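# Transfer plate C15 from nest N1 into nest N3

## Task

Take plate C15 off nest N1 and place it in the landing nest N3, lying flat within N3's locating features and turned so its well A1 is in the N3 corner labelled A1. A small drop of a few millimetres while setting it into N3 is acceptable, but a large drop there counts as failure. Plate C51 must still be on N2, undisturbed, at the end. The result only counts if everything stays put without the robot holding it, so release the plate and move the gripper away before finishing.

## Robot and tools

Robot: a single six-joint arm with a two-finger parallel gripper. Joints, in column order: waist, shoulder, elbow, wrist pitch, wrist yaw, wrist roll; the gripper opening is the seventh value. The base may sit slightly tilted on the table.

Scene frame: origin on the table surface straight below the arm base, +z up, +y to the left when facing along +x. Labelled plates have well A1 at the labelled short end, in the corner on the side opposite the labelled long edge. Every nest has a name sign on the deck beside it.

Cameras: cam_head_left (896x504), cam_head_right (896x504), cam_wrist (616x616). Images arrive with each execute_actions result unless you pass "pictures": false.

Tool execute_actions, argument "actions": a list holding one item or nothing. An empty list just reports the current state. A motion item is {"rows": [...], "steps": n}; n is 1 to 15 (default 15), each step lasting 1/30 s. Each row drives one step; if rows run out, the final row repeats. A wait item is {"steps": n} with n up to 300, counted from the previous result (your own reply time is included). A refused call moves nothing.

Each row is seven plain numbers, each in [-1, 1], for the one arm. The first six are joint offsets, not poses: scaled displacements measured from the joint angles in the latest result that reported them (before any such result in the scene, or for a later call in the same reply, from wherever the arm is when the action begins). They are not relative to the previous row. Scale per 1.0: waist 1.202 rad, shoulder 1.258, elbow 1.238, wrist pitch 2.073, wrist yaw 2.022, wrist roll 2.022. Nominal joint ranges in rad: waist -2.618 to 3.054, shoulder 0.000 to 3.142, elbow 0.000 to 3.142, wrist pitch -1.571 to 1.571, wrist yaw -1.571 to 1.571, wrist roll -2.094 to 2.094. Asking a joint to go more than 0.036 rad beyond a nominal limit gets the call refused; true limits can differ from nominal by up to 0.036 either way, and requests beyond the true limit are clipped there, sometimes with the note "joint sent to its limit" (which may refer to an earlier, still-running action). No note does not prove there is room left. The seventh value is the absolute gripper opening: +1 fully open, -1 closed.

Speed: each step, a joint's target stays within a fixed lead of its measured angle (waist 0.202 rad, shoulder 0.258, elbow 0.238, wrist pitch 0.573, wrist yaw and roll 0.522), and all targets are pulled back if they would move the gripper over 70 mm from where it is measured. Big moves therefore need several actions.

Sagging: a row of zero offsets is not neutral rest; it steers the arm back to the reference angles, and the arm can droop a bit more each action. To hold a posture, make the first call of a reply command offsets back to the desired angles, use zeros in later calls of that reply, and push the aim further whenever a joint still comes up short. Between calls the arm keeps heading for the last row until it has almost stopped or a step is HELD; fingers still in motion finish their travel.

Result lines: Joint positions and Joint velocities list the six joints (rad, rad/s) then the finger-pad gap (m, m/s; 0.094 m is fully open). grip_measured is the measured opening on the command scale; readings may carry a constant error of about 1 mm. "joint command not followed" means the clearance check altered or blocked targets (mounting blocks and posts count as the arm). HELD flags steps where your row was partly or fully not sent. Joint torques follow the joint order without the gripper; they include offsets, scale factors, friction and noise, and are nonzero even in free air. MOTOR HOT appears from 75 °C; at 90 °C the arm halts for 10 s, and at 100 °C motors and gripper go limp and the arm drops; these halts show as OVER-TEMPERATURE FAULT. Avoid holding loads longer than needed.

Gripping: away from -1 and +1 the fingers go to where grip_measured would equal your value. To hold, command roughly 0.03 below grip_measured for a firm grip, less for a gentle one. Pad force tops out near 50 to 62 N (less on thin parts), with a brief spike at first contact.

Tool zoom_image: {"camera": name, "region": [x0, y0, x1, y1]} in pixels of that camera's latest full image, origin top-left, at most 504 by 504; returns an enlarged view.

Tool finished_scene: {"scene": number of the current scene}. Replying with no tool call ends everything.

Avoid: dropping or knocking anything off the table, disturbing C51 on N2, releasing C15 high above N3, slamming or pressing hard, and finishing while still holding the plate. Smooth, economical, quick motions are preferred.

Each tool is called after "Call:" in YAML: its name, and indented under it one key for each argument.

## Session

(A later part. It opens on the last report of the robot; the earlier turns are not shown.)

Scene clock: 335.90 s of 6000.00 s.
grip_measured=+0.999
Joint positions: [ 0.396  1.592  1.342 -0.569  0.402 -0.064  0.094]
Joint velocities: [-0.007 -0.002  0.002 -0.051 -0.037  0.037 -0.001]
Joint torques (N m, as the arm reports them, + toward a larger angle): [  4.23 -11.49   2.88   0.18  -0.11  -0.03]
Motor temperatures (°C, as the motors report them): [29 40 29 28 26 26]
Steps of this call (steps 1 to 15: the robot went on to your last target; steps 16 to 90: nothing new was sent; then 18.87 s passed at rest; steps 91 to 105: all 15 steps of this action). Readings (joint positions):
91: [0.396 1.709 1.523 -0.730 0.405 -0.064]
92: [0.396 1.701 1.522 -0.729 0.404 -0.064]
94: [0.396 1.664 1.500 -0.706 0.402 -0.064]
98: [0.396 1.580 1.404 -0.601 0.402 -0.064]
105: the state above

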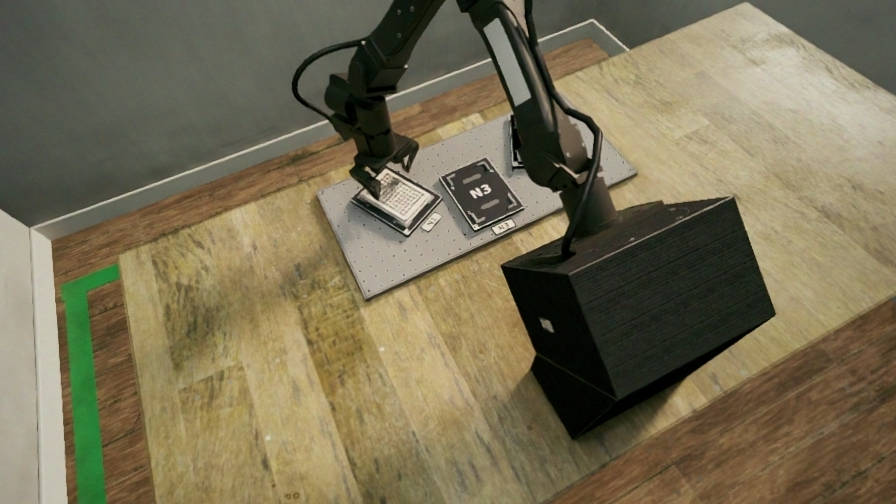

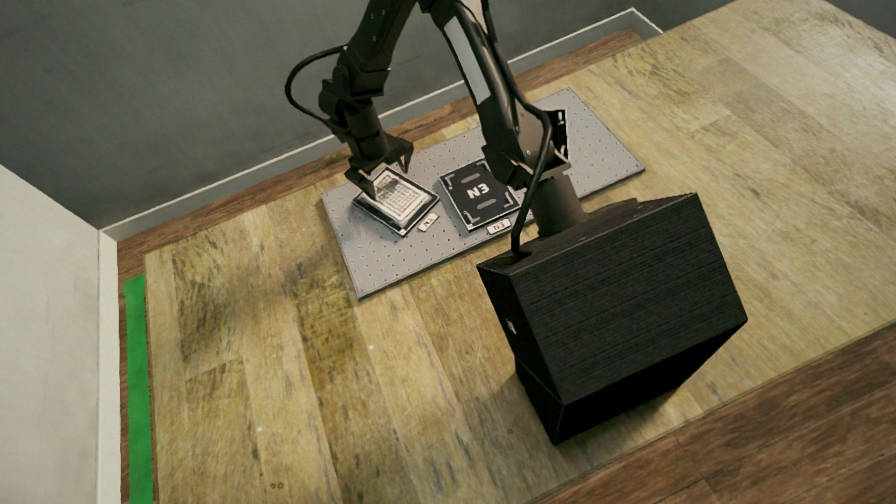

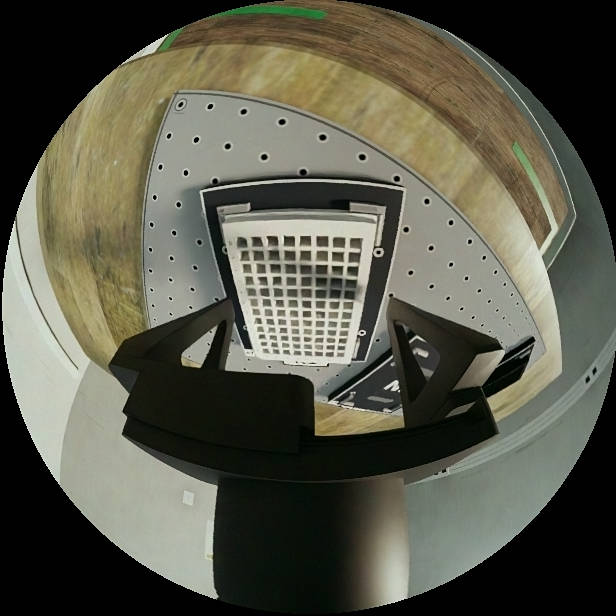

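Call:
execute_actions:
  actions:
    - {"rows":[[0.03,0,0.01,0,0,0,1],[0.03,0,0.01,0,0,0,1],[0.03,0,0.01,0,0,0,1],[0.03,0,0.01,0,0,0,1],[0.03,0.015,0.01,0.01,0,0,1],[0.03,0.03,0.01,0.019,0,0,1]],"steps":15}

Call:
zoom_image:
  camera: "cam_head_right"
  region: [320, 100, 460, 240]

Call:
zoom_image:
  camera: "cam_wrist"
  region: [200, 250, 420, 360]

Scene clock: 346.70 s of 6000.00 s.
grip_measured=+0.999
Joint positions: [ 0.414  1.634  1.342 -0.546  0.404 -0.064  0.094]
Joint velocities: [-0.002  0.002 -0.007  0.007 -0.037 -0.022 -0.001]
Joint torques (N m, as the arm reports them, + toward a larger angle): [  4.77 -10.89   4.29   0.03  -0.04   0.02]
Motor temperatures (°C, as the motors report them): [29 39 29 28 26 26]
Steps of this call (steps 1 to 30: the robot went on to your last target; steps 31 to 90: nothing new was sent; then 7.30 s passed at rest; steps 91 to 105: all 15 steps of this action). Readings (joint positions):
91: [0.397 1.592 1.342 -0.548 0.402 -0.064]
92: [0.400 1.592 1.342 -0.550 0.402 -0.064]
94: [0.408 1.592 1.342 -0.554 0.402 -0.064]
98: [0.414 1.610 1.342 -0.546 0.402 -0.064]
105: the state above

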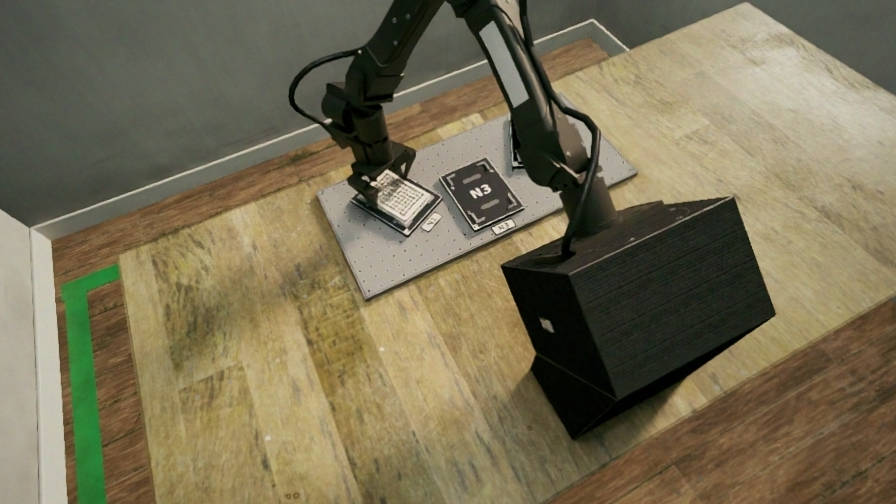

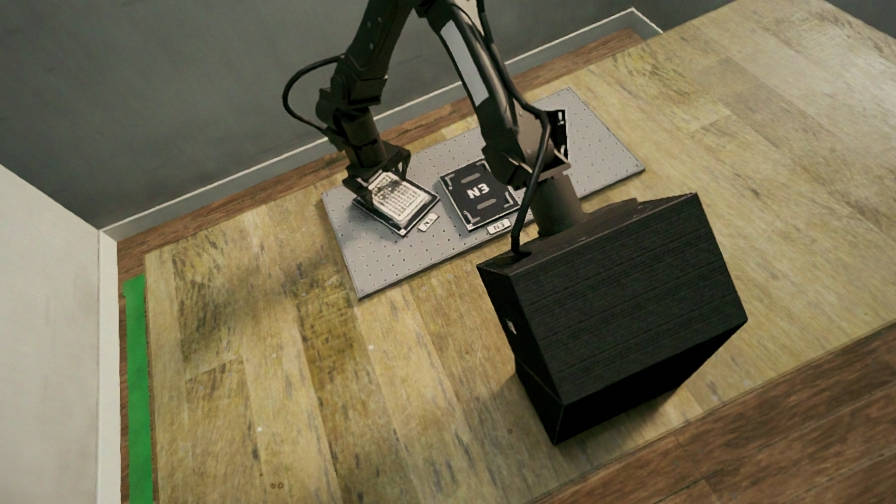

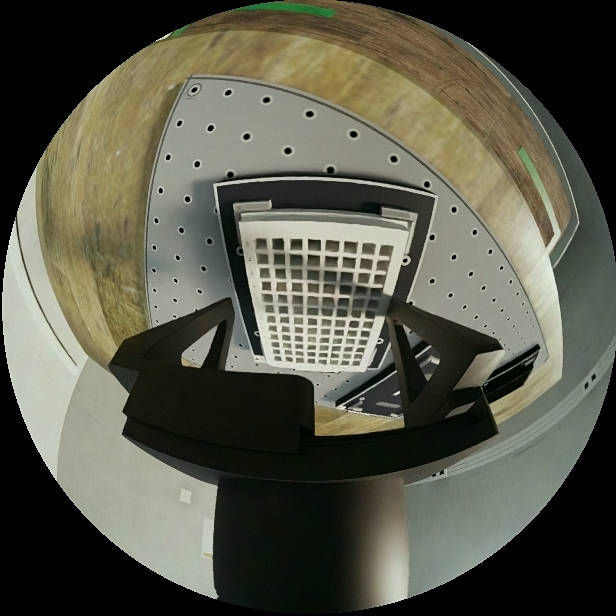

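Region (320, 100, 460, 240) of cam_head_right's 896x504 image, scaled by 3.600, with more detail than that image has.

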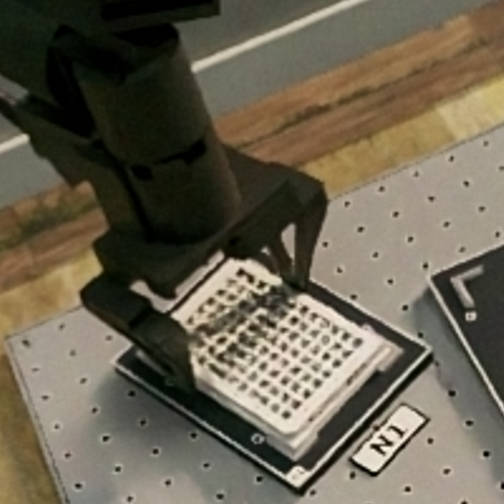

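Region (200, 250, 420, 360) of cam_wrist's 616x616 image, scaled by 2.291, with more detail than that image has.

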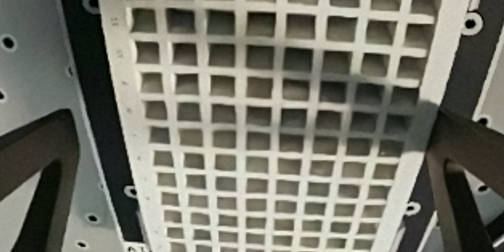

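Call:
execute_actions:
  actions:
    - {"rows":[[-0.008,0,0.01,0,0,0,1]],"steps":10}

Call:
zoom_image:
  camera: "cam_wrist"
  region: [200, 250, 420, 360]

Scene clock: 363.00 s of 6000.00 s.
grip_measured=+0.999
Joint positions: [ 0.404  1.634  1.342 -0.546  0.404 -0.064  0.094]
Joint velocities: [-0.022 -0.007  0.012 -0.066 -0.051 -0.051  0.001]
Joint torques (N m, as the arm reports them, + toward a larger angle): [  3.59 -10.73   4.2   -0.11  -0.08  -0.01]
Motor temperatures (°C, as the motors report them): [29 39 29 28 26 26]
Steps of this call (steps 1 to 15: the robot went on to your last target; steps 16 to 90: nothing new was sent; then 12.97 s passed at rest; steps 91 to 100: all 10 steps of this action). Readings (joint positions):
91: [0.414 1.634 1.342 -0.546 0.404 -0.064]
92: [0.412 1.634 1.342 -0.546 0.404 -0.064]
94: [0.408 1.634 1.342 -0.546 0.404 -0.064]
98: [0.404 1.634 1.342 -0.546 0.404 -0.064]
100: the state above

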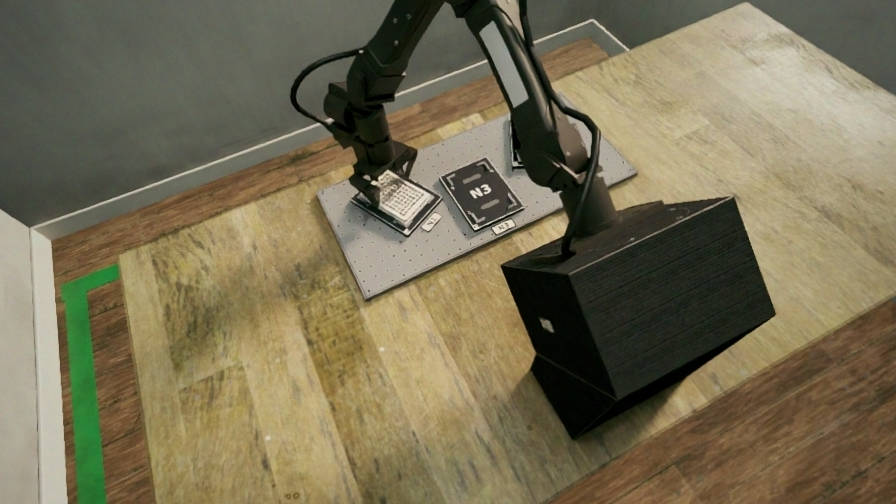

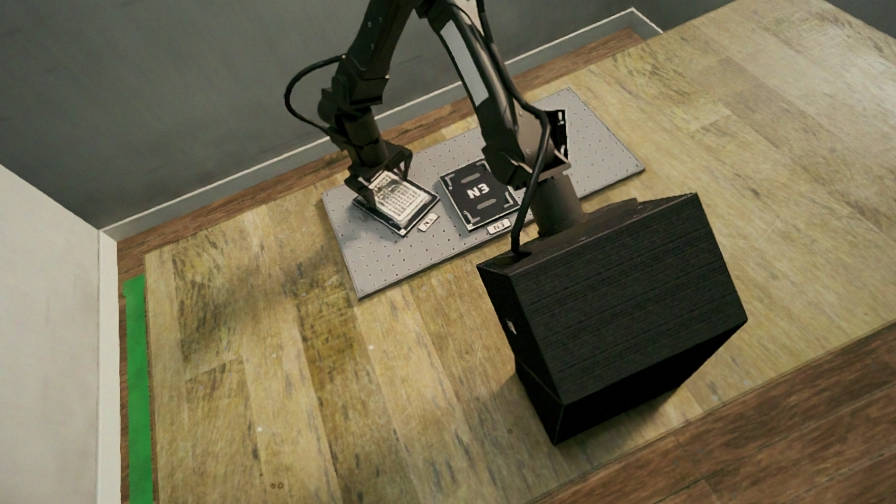

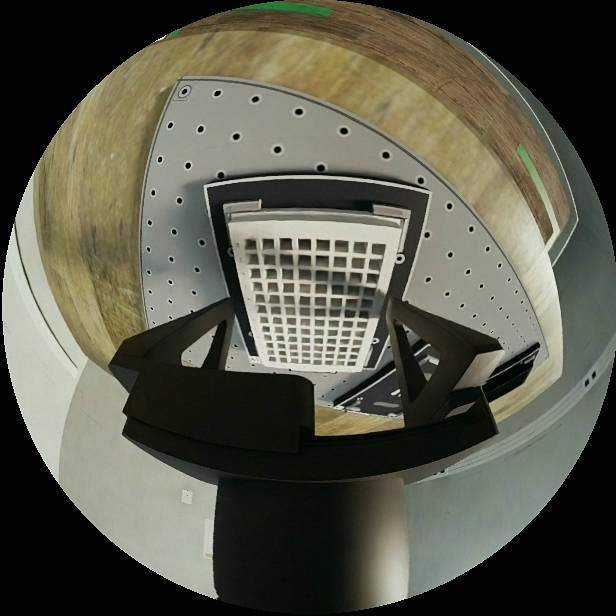

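Region (200, 250, 420, 360) of cam_wrist's 616x616 image, scaled by 2.291, with more detail than that image has.

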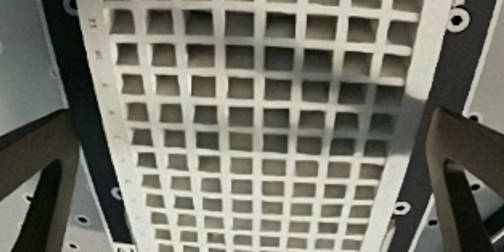

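Centered with gaps. Descend.

Call:
execute_actions:
  actions:
    - {"rows":[[0.004,0.008,0.005,0.005,0,0,1],[0.004,0.016,0.005,0.01,0,0,1],[0.004,0.022,0.005,0.014,0,0,1]],"steps":12}

Call:
zoom_image:
  camera: "cam_wrist"
  region: [200, 250, 420, 360]

Scene clock: 373.77 s of 6000.00 s.
grip_measured=+0.999
Joint positions: [ 0.404  1.658  1.342 -0.534  0.412 -0.064  0.094]
Joint velocities: [-0.002  0.017 -0.007  0.022 -0.081 -0.007 -0.001]
Joint torques (N m, as the arm reports them, + toward a larger angle): [  3.82 -10.33   3.54   0.09  -0.1   -0.01]
Motor temperatures (°C, as the motors report them): [29 39 29 28 26 26]
Steps of this call (steps 1 to 15: the robot went on to your last target; steps 16 to 90: nothing new was sent; then 7.37 s passed at rest; steps 91 to 102: all 12 steps of this action). Readings (joint positions):
91: [0.404 1.634 1.342 -0.546 0.404 -0.064]
92: [0.404 1.635 1.342 -0.545 0.404 -0.064]
94: [0.404 1.642 1.342 -0.539 0.404 -0.064]
98: [0.404 1.658 1.342 -0.534 0.411 -0.064]
102: the state above

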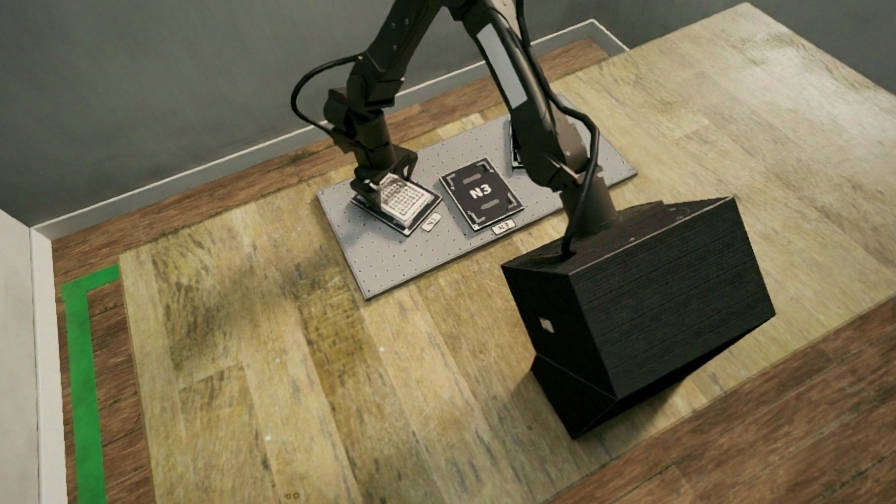

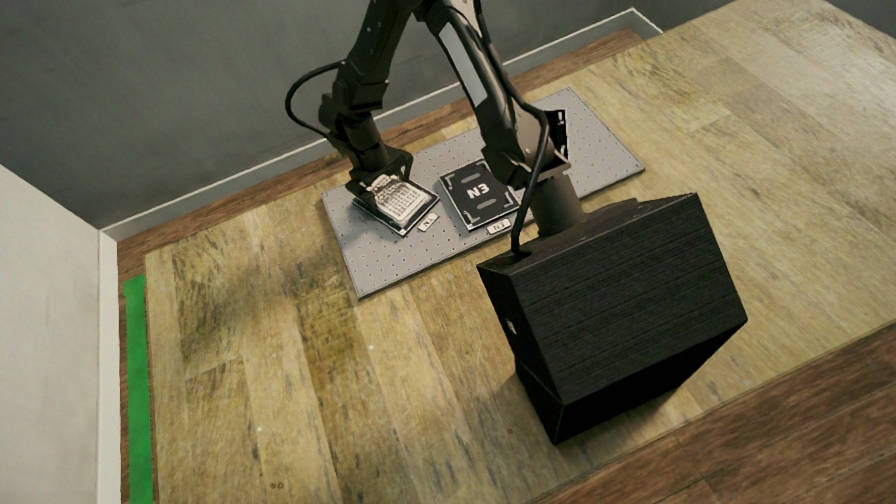

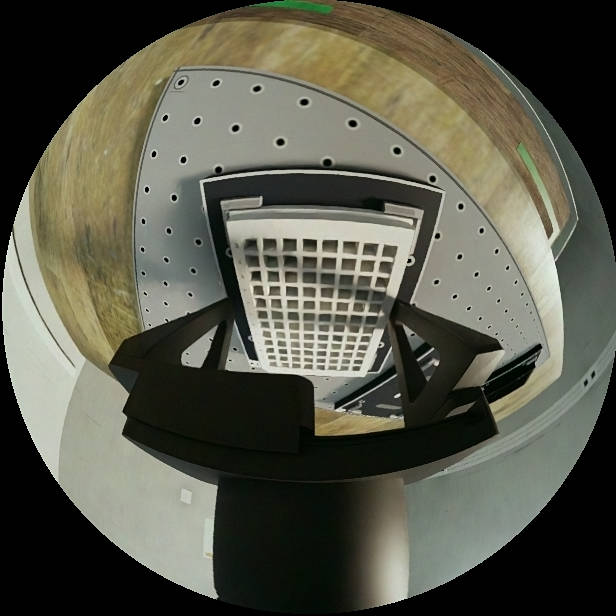

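Region (200, 250, 420, 360) of cam_wrist's 616x616 image, scaled by 2.291, with more detail than that image has.

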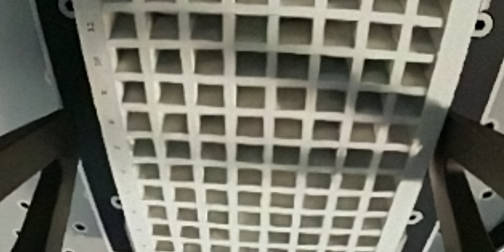

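Call:
execute_actions:
  actions:
    - {"rows":[[-0.007,0,0.005,0,0.003,0,1],[-0.007,0,0.005,0,0.003,0,1],[-0.007,0,0.005,0,0.003,0,1],[-0.007,0.008,0.005,0.005,0.003,0,1],[-0.008,0.015,0.005,0.009,0.003,0,1]],"steps":14}

Call:
zoom_image:
  camera: "cam_wrist"
  region: [200, 250, 420, 360]

Call:
zoom_image:
  camera: "cam_head_right"
  region: [320, 100, 460, 240]

Scene clock: 385.07 s of 6000.00 s.
grip_measured=+0.999
Joint positions: [ 0.394  1.663  1.342 -0.531  0.415 -0.064  0.094]
Joint velocities: [ 0.002  0.002 -0.027 -0.037  0.007  0.022 -0.   ]
Joint torques (N m, as the arm reports them, + toward a larger angle): [ 3.51 -9.6   3.48  0.04 -0.02  0.04]
Motor temperatures (°C, as the motors report them): [29 39 29 28 26 26]
Steps of this call (steps 1 to 15: the robot went on to your last target; steps 16 to 90: nothing new was sent; then 7.83 s passed at rest; steps 91 to 104: all 14 steps of this action). Readings (joint positions):
91: [0.403 1.658 1.342 -0.534 0.412 -0.064]
92: [0.401 1.658 1.342 -0.534 0.412 -0.064]
94: [0.398 1.658 1.342 -0.534 0.412 -0.064]
98: [0.394 1.663 1.342 -0.531 0.415 -0.064]
104: the state above

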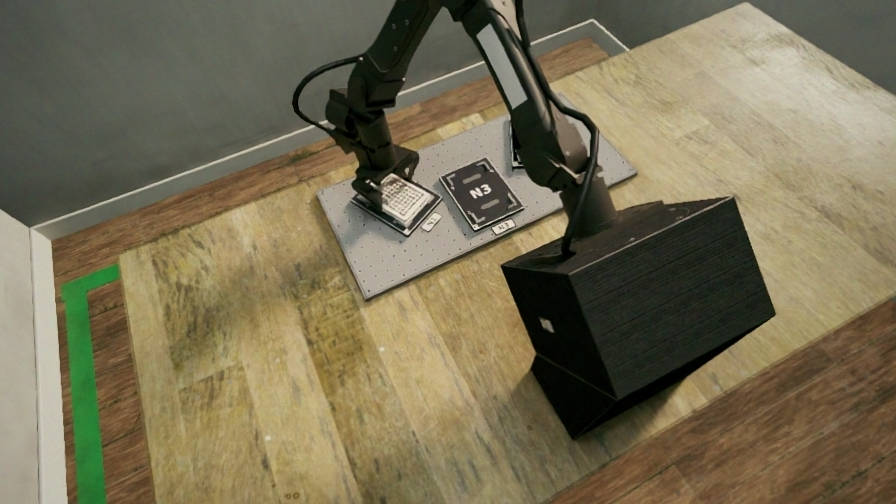

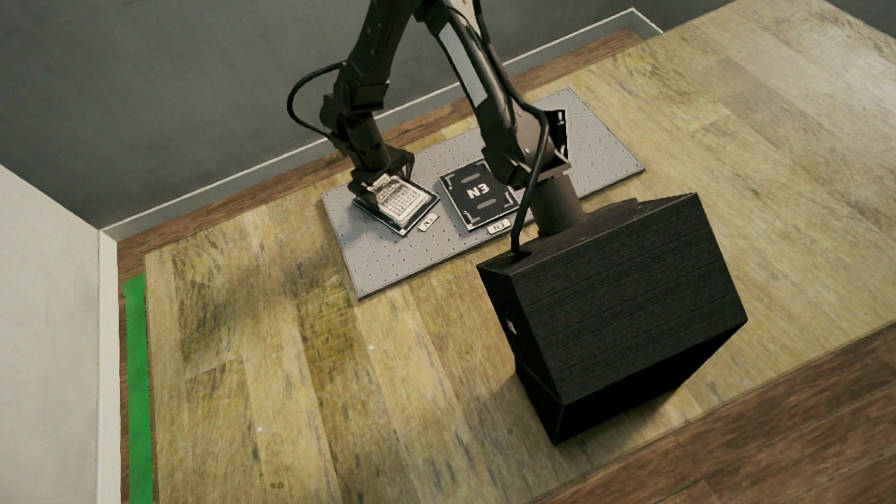

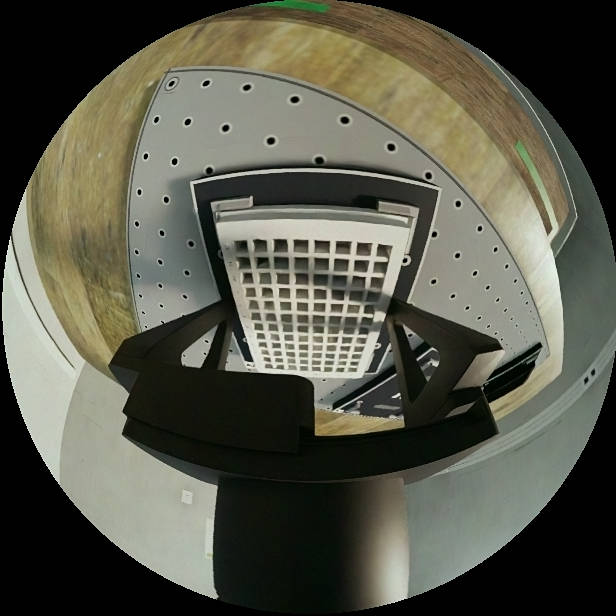

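Region (200, 250, 420, 360) of cam_wrist's 616x616 image, scaled by 2.291, with more detail than that image has.

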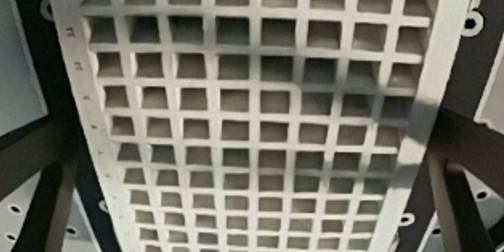

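Region (320, 100, 460, 240) of cam_head_right's 896x504 image, scaled by 3.600, with more detail than that image has.

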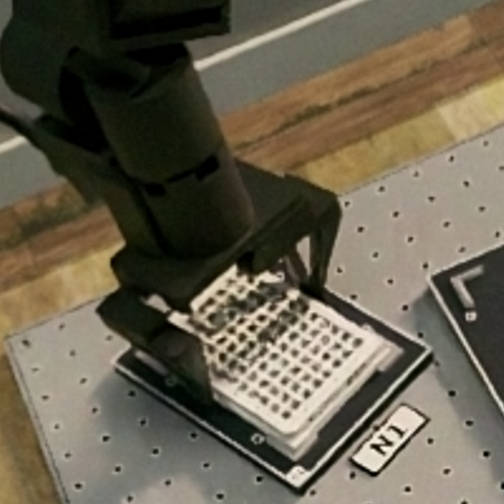

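Call:
execute_actions:
  actions:
    - {"rows":[[0,-0.004,0,0,0,0,0.92],[0,-0.004,0,0,0,0,0.86],[0,-0.004,0,0,0,0,0.8],[0,-0.004,0,0,0,0,0.75],[0,-0.004,0,0,0,0,0.7],[0,-0.004,0,0,0,0,0.66]],"steps":15}

Call:
zoom_image:
  camera: "cam_wrist"
  region: [200, 250, 420, 360]

Scene clock: 395.00 s of 6000.00 s.
grip_measured=+0.740
Joint positions: [ 0.394  1.663  1.342 -0.531  0.42  -0.064  0.082]
Joint velocities: [-0.007  0.002 -0.012 -0.095 -0.037 -0.007  0.001]
Joint torques (N m, as the arm reports them, + toward a larger angle): [  3.41 -11.19   2.91  -0.18  -0.11   0.01]
Motor temperatures (°C, as the motors report them): [29 38 29 28 26 26]
Steps of this call (steps 1 to 15: the robot went on to your last target; steps 16 to 90: nothing new was sent; then 6.43 s passed at rest; steps 91 to 105: all 15 steps of this action). Readings (joint positions):
91: [0.394 1.663 1.342 -0.531 0.416 -0.064]
92: [0.394 1.663 1.342 -0.531 0.418 -0.064]
94: [0.394 1.663 1.342 -0.531 0.420 -0.064]
98: [0.394 1.663 1.342 -0.531 0.420 -0.064]
105: the state above

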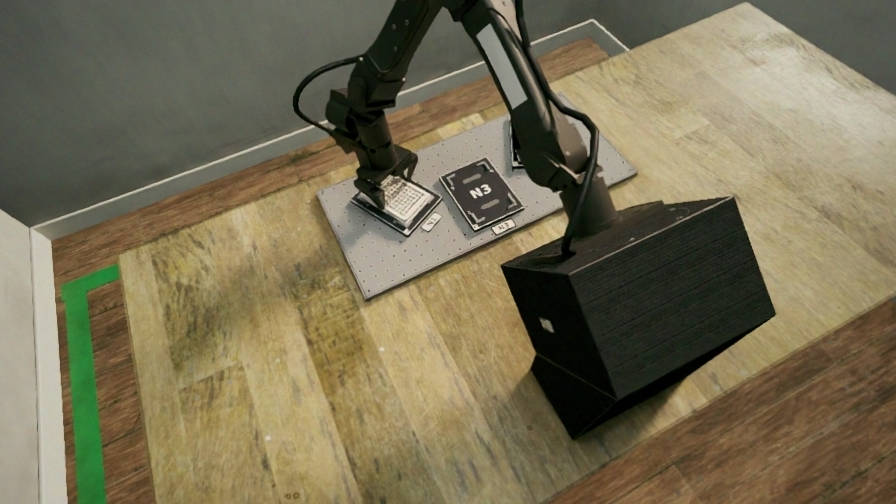

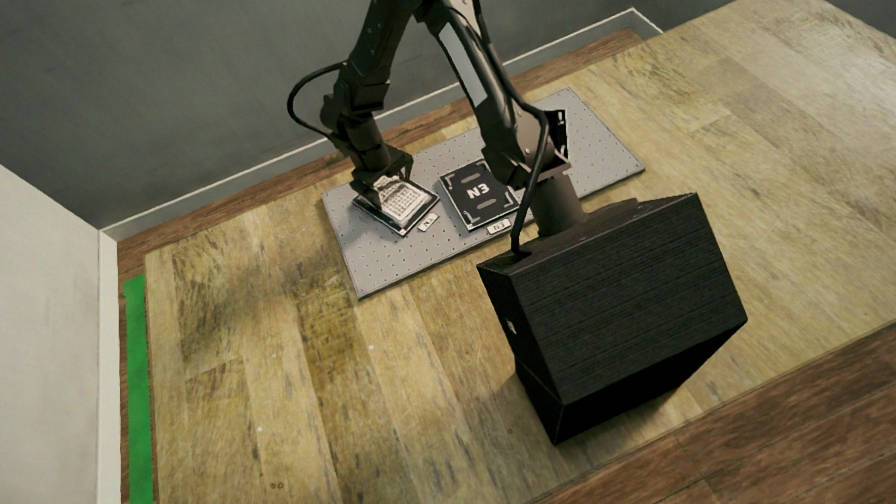

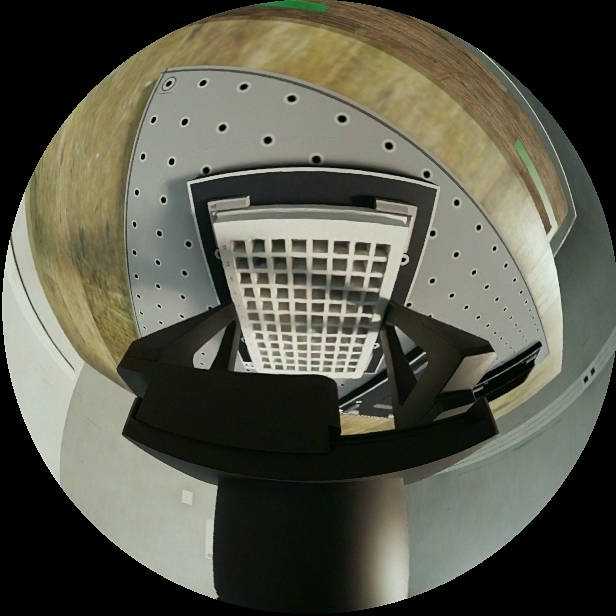

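Region (200, 250, 420, 360) of cam_wrist's 616x616 image, scaled by 2.291, with more detail than that image has.

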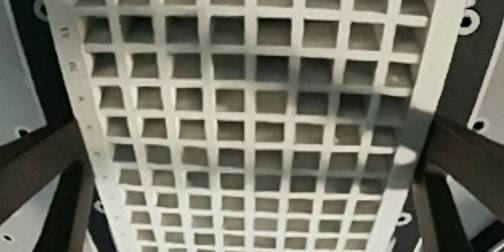

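Call:
execute_actions:
  actions:
    - {"rows":[[0,0,0,0,0,0,0.66]],"steps":10}

Call:
execute_actions:
  actions:
    - {"rows":[[0,-0.02,0.01,0,0,0,0.66],[0,-0.035,0.01,-0.01,0,0,0.66],[0,-0.05,0.01,-0.02,0,0,0.66]],"steps":15}

Call:
zoom_image:
  camera: "cam_head_right"
  region: [320, 100, 460, 240]

Scene clock: 408.50 s of 6000.00 s.
grip_measured=+0.740
Joint positions: [ 0.394  1.663  1.342 -0.531  0.42  -0.064  0.082]
Joint velocities: [ 0.012  0.002  0.012 -0.022  0.022  0.022  0.   ]
Joint torques (N m, as the arm reports them, + toward a larger angle): [  3.45 -10.83   3.05  -0.14  -0.06   0.  ]
Motor temperatures (°C, as the motors report them): [29 39 29 28 26 26]
Steps of this call (steps 1 to 15: the robot went on to your last target; steps 16 to 90: nothing new was sent; then 10.17 s passed at rest; steps 91 to 100: all 10 steps of this action). Readings (joint positions):
91: [0.394 1.663 1.342 -0.531 0.420 -0.064]
92: [0.394 1.663 1.342 -0.531 0.420 -0.064]
94: [0.394 1.663 1.342 -0.531 0.420 -0.064]
98: [0.394 1.663 1.342 -0.531 0.420 -0.064]
100: the state above

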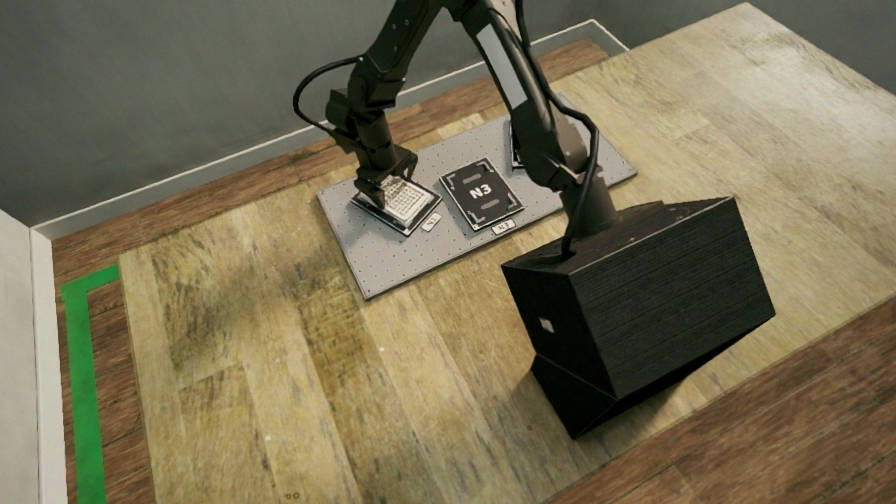

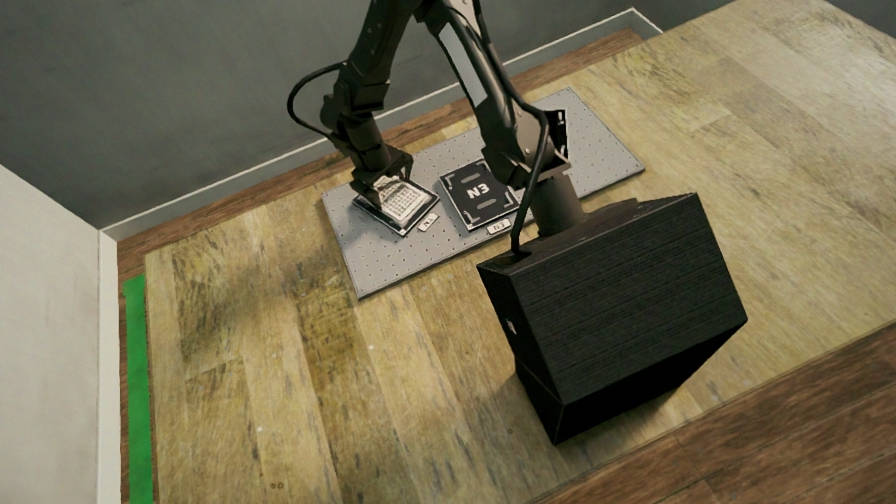

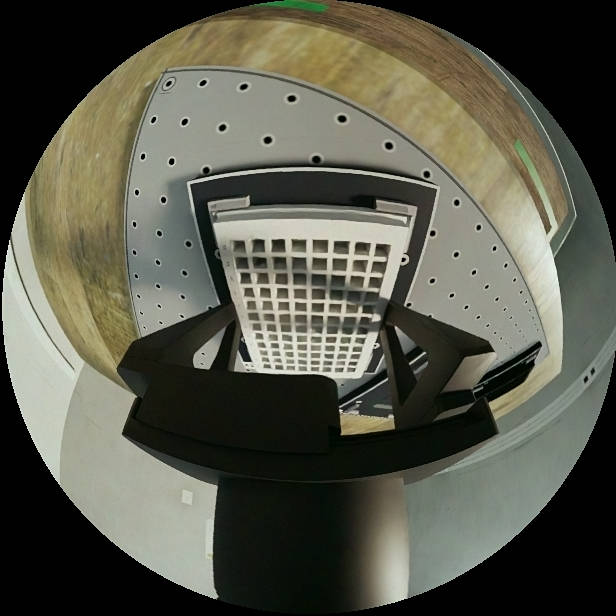

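Scene clock: 409.00 s of 6000.00 s.
grip_measured=+0.740
Joint positions: [ 0.392  1.618  1.342 -0.559  0.416 -0.064  0.082]
Joint velocities: [-0.012 -0.002 -0.002 -0.037  0.007  0.051  0.   ]
Joint torques (N m, as the arm reports them, + toward a larger angle): [  3.34 -12.31   4.35  -0.27   0.    -0.01]
Motor temperatures (°C, as the motors report them): [29 39 29 28 26 26]
Steps of this call (steps 1 to 15: all 15 steps of this action). Readings (joint positions):
1: [0.394 1.663 1.342 -0.531 0.420 -0.064]
2: [0.394 1.661 1.342 -0.532 0.420 -0.064]
4: [0.394 1.651 1.342 -0.543 0.415 -0.064]
8: [0.392 1.624 1.342 -0.554 0.415 -0.064]
15: the state above

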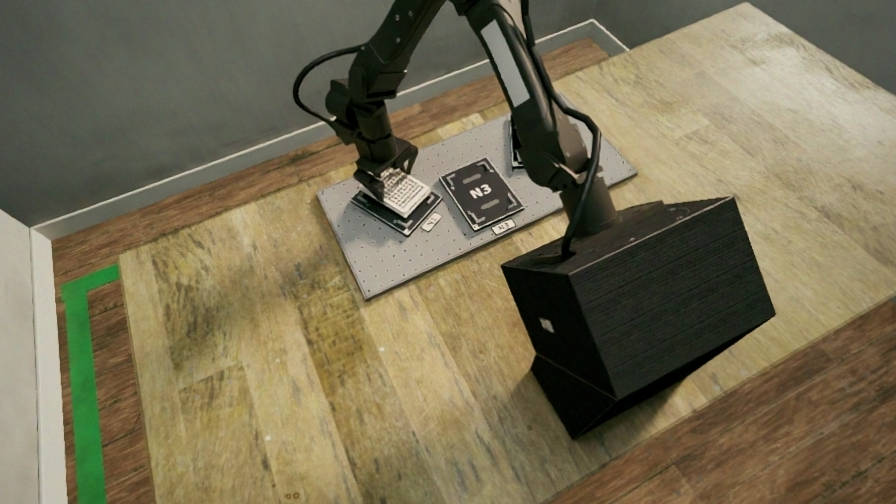

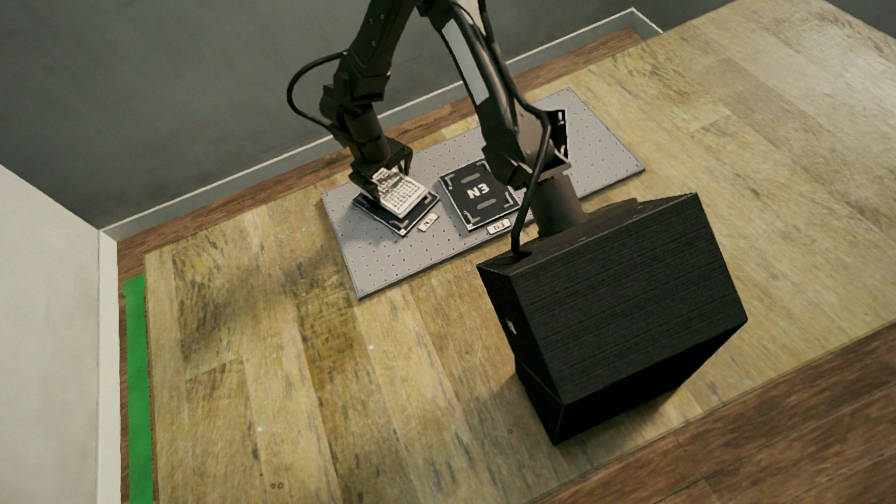

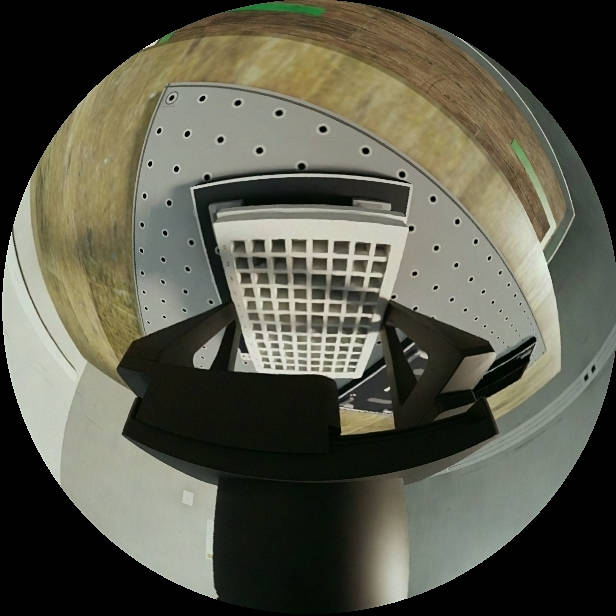

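Region (320, 100, 460, 240) of cam_head_right's 896x504 image, scaled by 3.600, with more detail than that image has.

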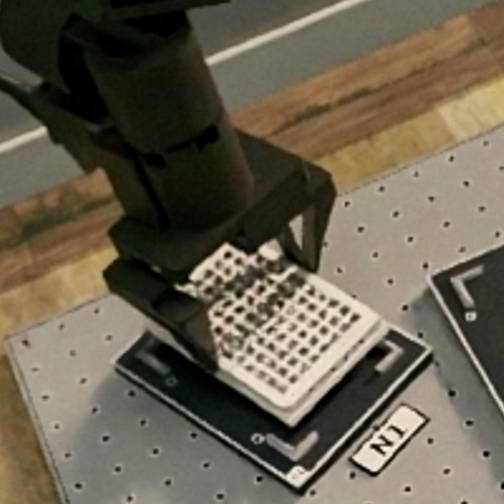

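Call:
execute_actions:
  actions:
    - {"rows":[[0,-0.04,0,0,0,0,0.66],[0,-0.08,0,0,0,0,0.66],[0,-0.12,0,0,0,0,0.66],[-0.03,-0.15,-0.02,0.01,-0.01,0,0.66],[-0.06,-0.17,-0.05,0.02,-0.03,0,0.66],[-0.09,-0.19,-0.08,0.03,-0.04,0.01,0.66],[-0.12,-0.2,-0.11,0.04,-0.05,0.01,0.66],[-0.15,-0.21,-0.13,0.045,-0.06,0.02,0.66],[-0.18,-0.22,-0.15,0.05,-0.075,0.02,0.66],[-0.21,-0.23,-0.17,0.05,-0.09,0.025,0.66]],"steps":15}

Scene clock: 445.10 s of 6000.00 s.
grip_measured=+0.740
Joint positions: [ 0.126  1.332  1.142 -0.472  0.283 -0.024  0.082]
Joint velocities: [ 0.051  0.061 -0.188  0.022 -0.3   -0.066 -0.   ]
Joint torques (N m, as the arm reports them, + toward a larger angle): [  2.09 -11.15   3.95   0.32  -0.01   0.09]
Motor temperatures (°C, as the motors report them): [29 41 29 27 26 26]
Steps of this call (steps 1 to 15: the robot went on to your last target; steps 16 to 90: nothing new was sent; then 32.60 s passed at rest; steps 91 to 105: all 15 steps of this action). Readings (joint positions):
91: [0.392 1.616 1.342 -0.562 0.416 -0.064]
92: [0.392 1.608 1.341 -0.563 0.415 -0.064]
94: [0.389 1.563 1.329 -0.564 0.410 -0.064]
98: [0.292 1.398 1.255 -0.516 0.354 -0.055]
105: the state above

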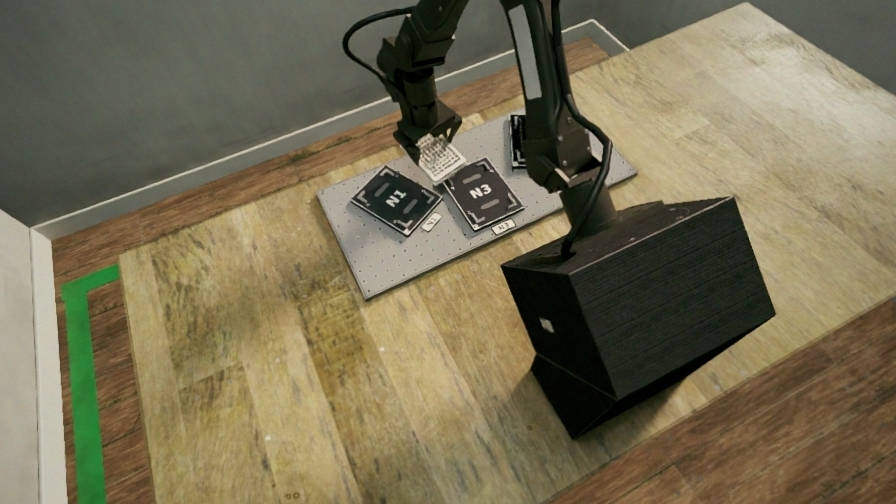

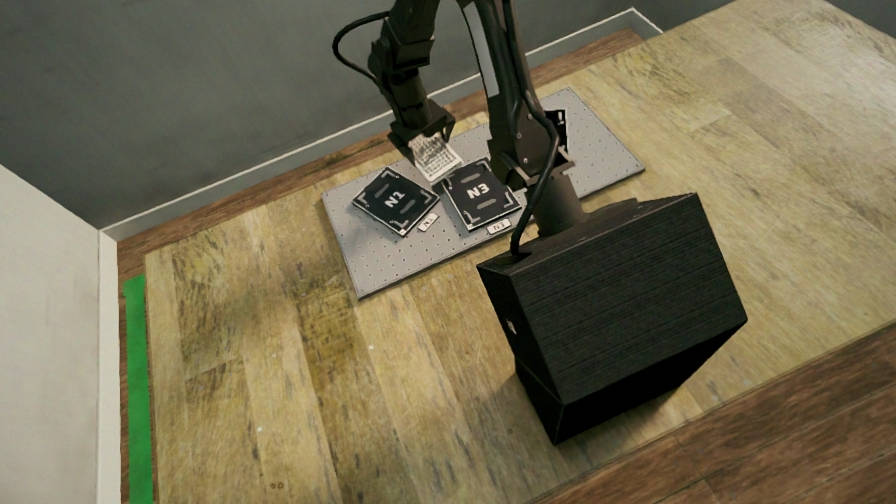

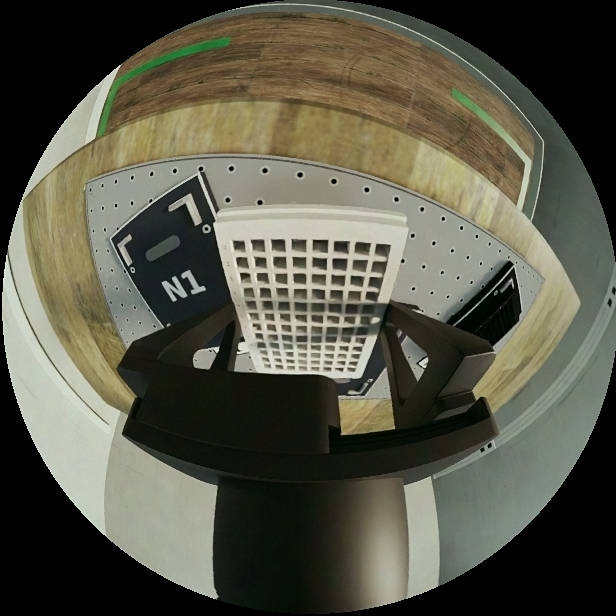

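Call:
execute_actions:
  actions:
    - {"rows":[[-0.04,-0.02,-0.02,0,-0.02,0.005,0.66],[-0.08,-0.04,-0.04,0,-0.04,0.01,0.66],[-0.12,-0.06,-0.06,0,-0.06,0.015,0.66],[-0.15,-0.075,-0.08,0,-0.08,0.02,0.66],[-0.175,-0.075,-0.1,0,-0.1,0.027,0.66],[-0.195,-0.075,-0.12,0,-0.11,0.027,0.66],[-0.195,-0.075,-0.13,0,-0.11,0.027,0.66]],"steps":15}

Call:
zoom_image:
  camera: "cam_head_left"
  region: [400, 70, 580, 250]

Scene clock: 460.17 s of 6000.00 s.
grip_measured=+0.740
Joint positions: [-0.115  1.254  0.985 -0.479  0.082  0.022  0.082]
Joint velocities: [ 0.012 -0.012  0.002 -0.022 -0.081  0.037 -0.001]
Joint torques (N m, as the arm reports them, + toward a larger angle): [  0.83 -11.29   3.29  -0.05  -0.09   0.06]
Motor temperatures (°C, as the motors report them): [29 41 29 28 26 26]
Steps of this call (steps 1 to 30: the robot went on to your last target; steps 31 to 90: nothing new was sent; then 11.57 s passed at rest; steps 91 to 105: all 15 steps of this action). Readings (joint positions):
91: [0.123 1.336 1.134 -0.471 0.239 -0.018]
92: [0.109 1.333 1.131 -0.468 0.229 -0.018]
94: [0.042 1.306 1.099 -0.463 0.193 -0.012]
98: [-0.105 1.254 1.015 -0.464 0.136 0.011]
105: the state above

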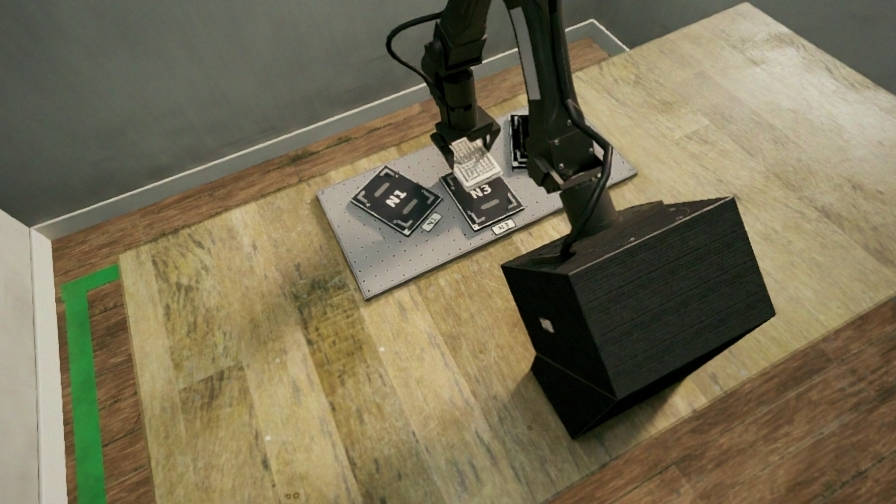

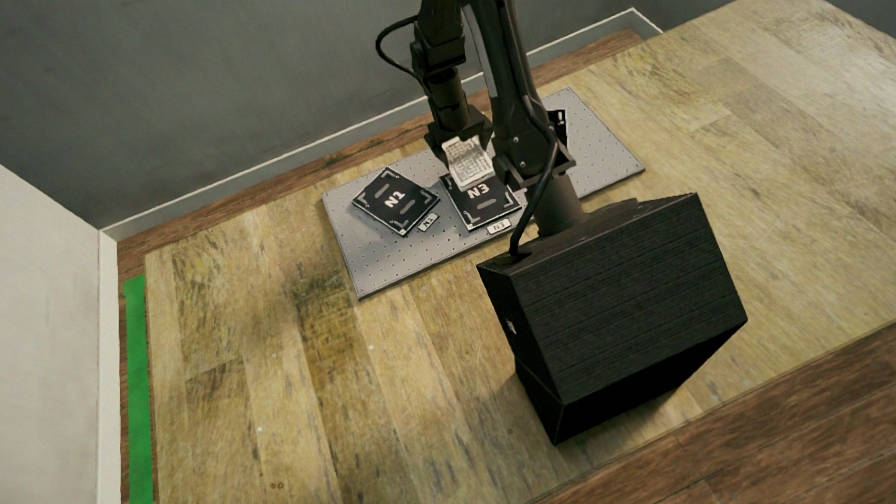

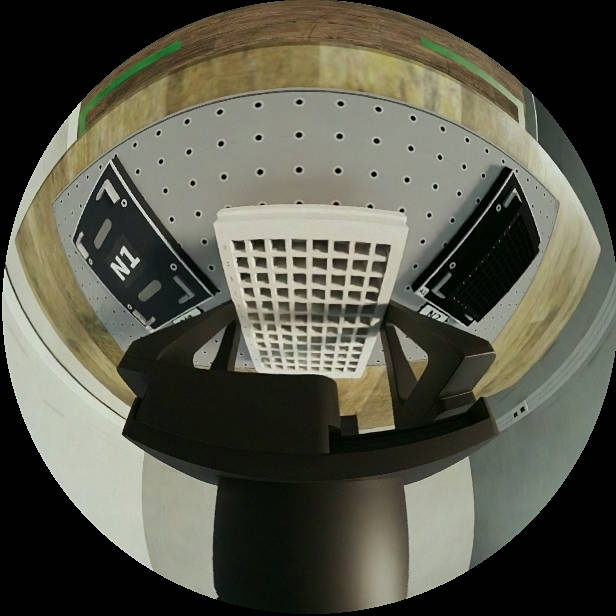

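Region (400, 70, 580, 250) of cam_head_left's 896x504 image, scaled by 2.800, with more detail than that image has.

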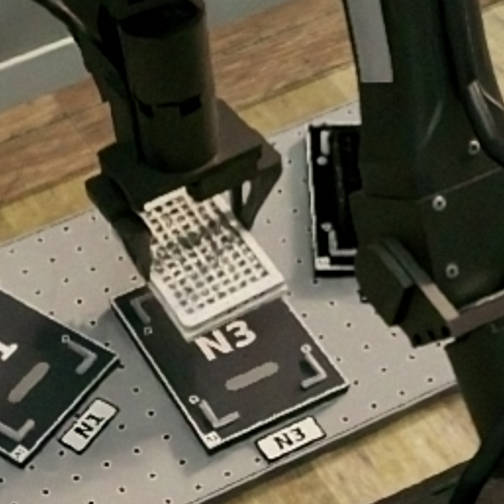

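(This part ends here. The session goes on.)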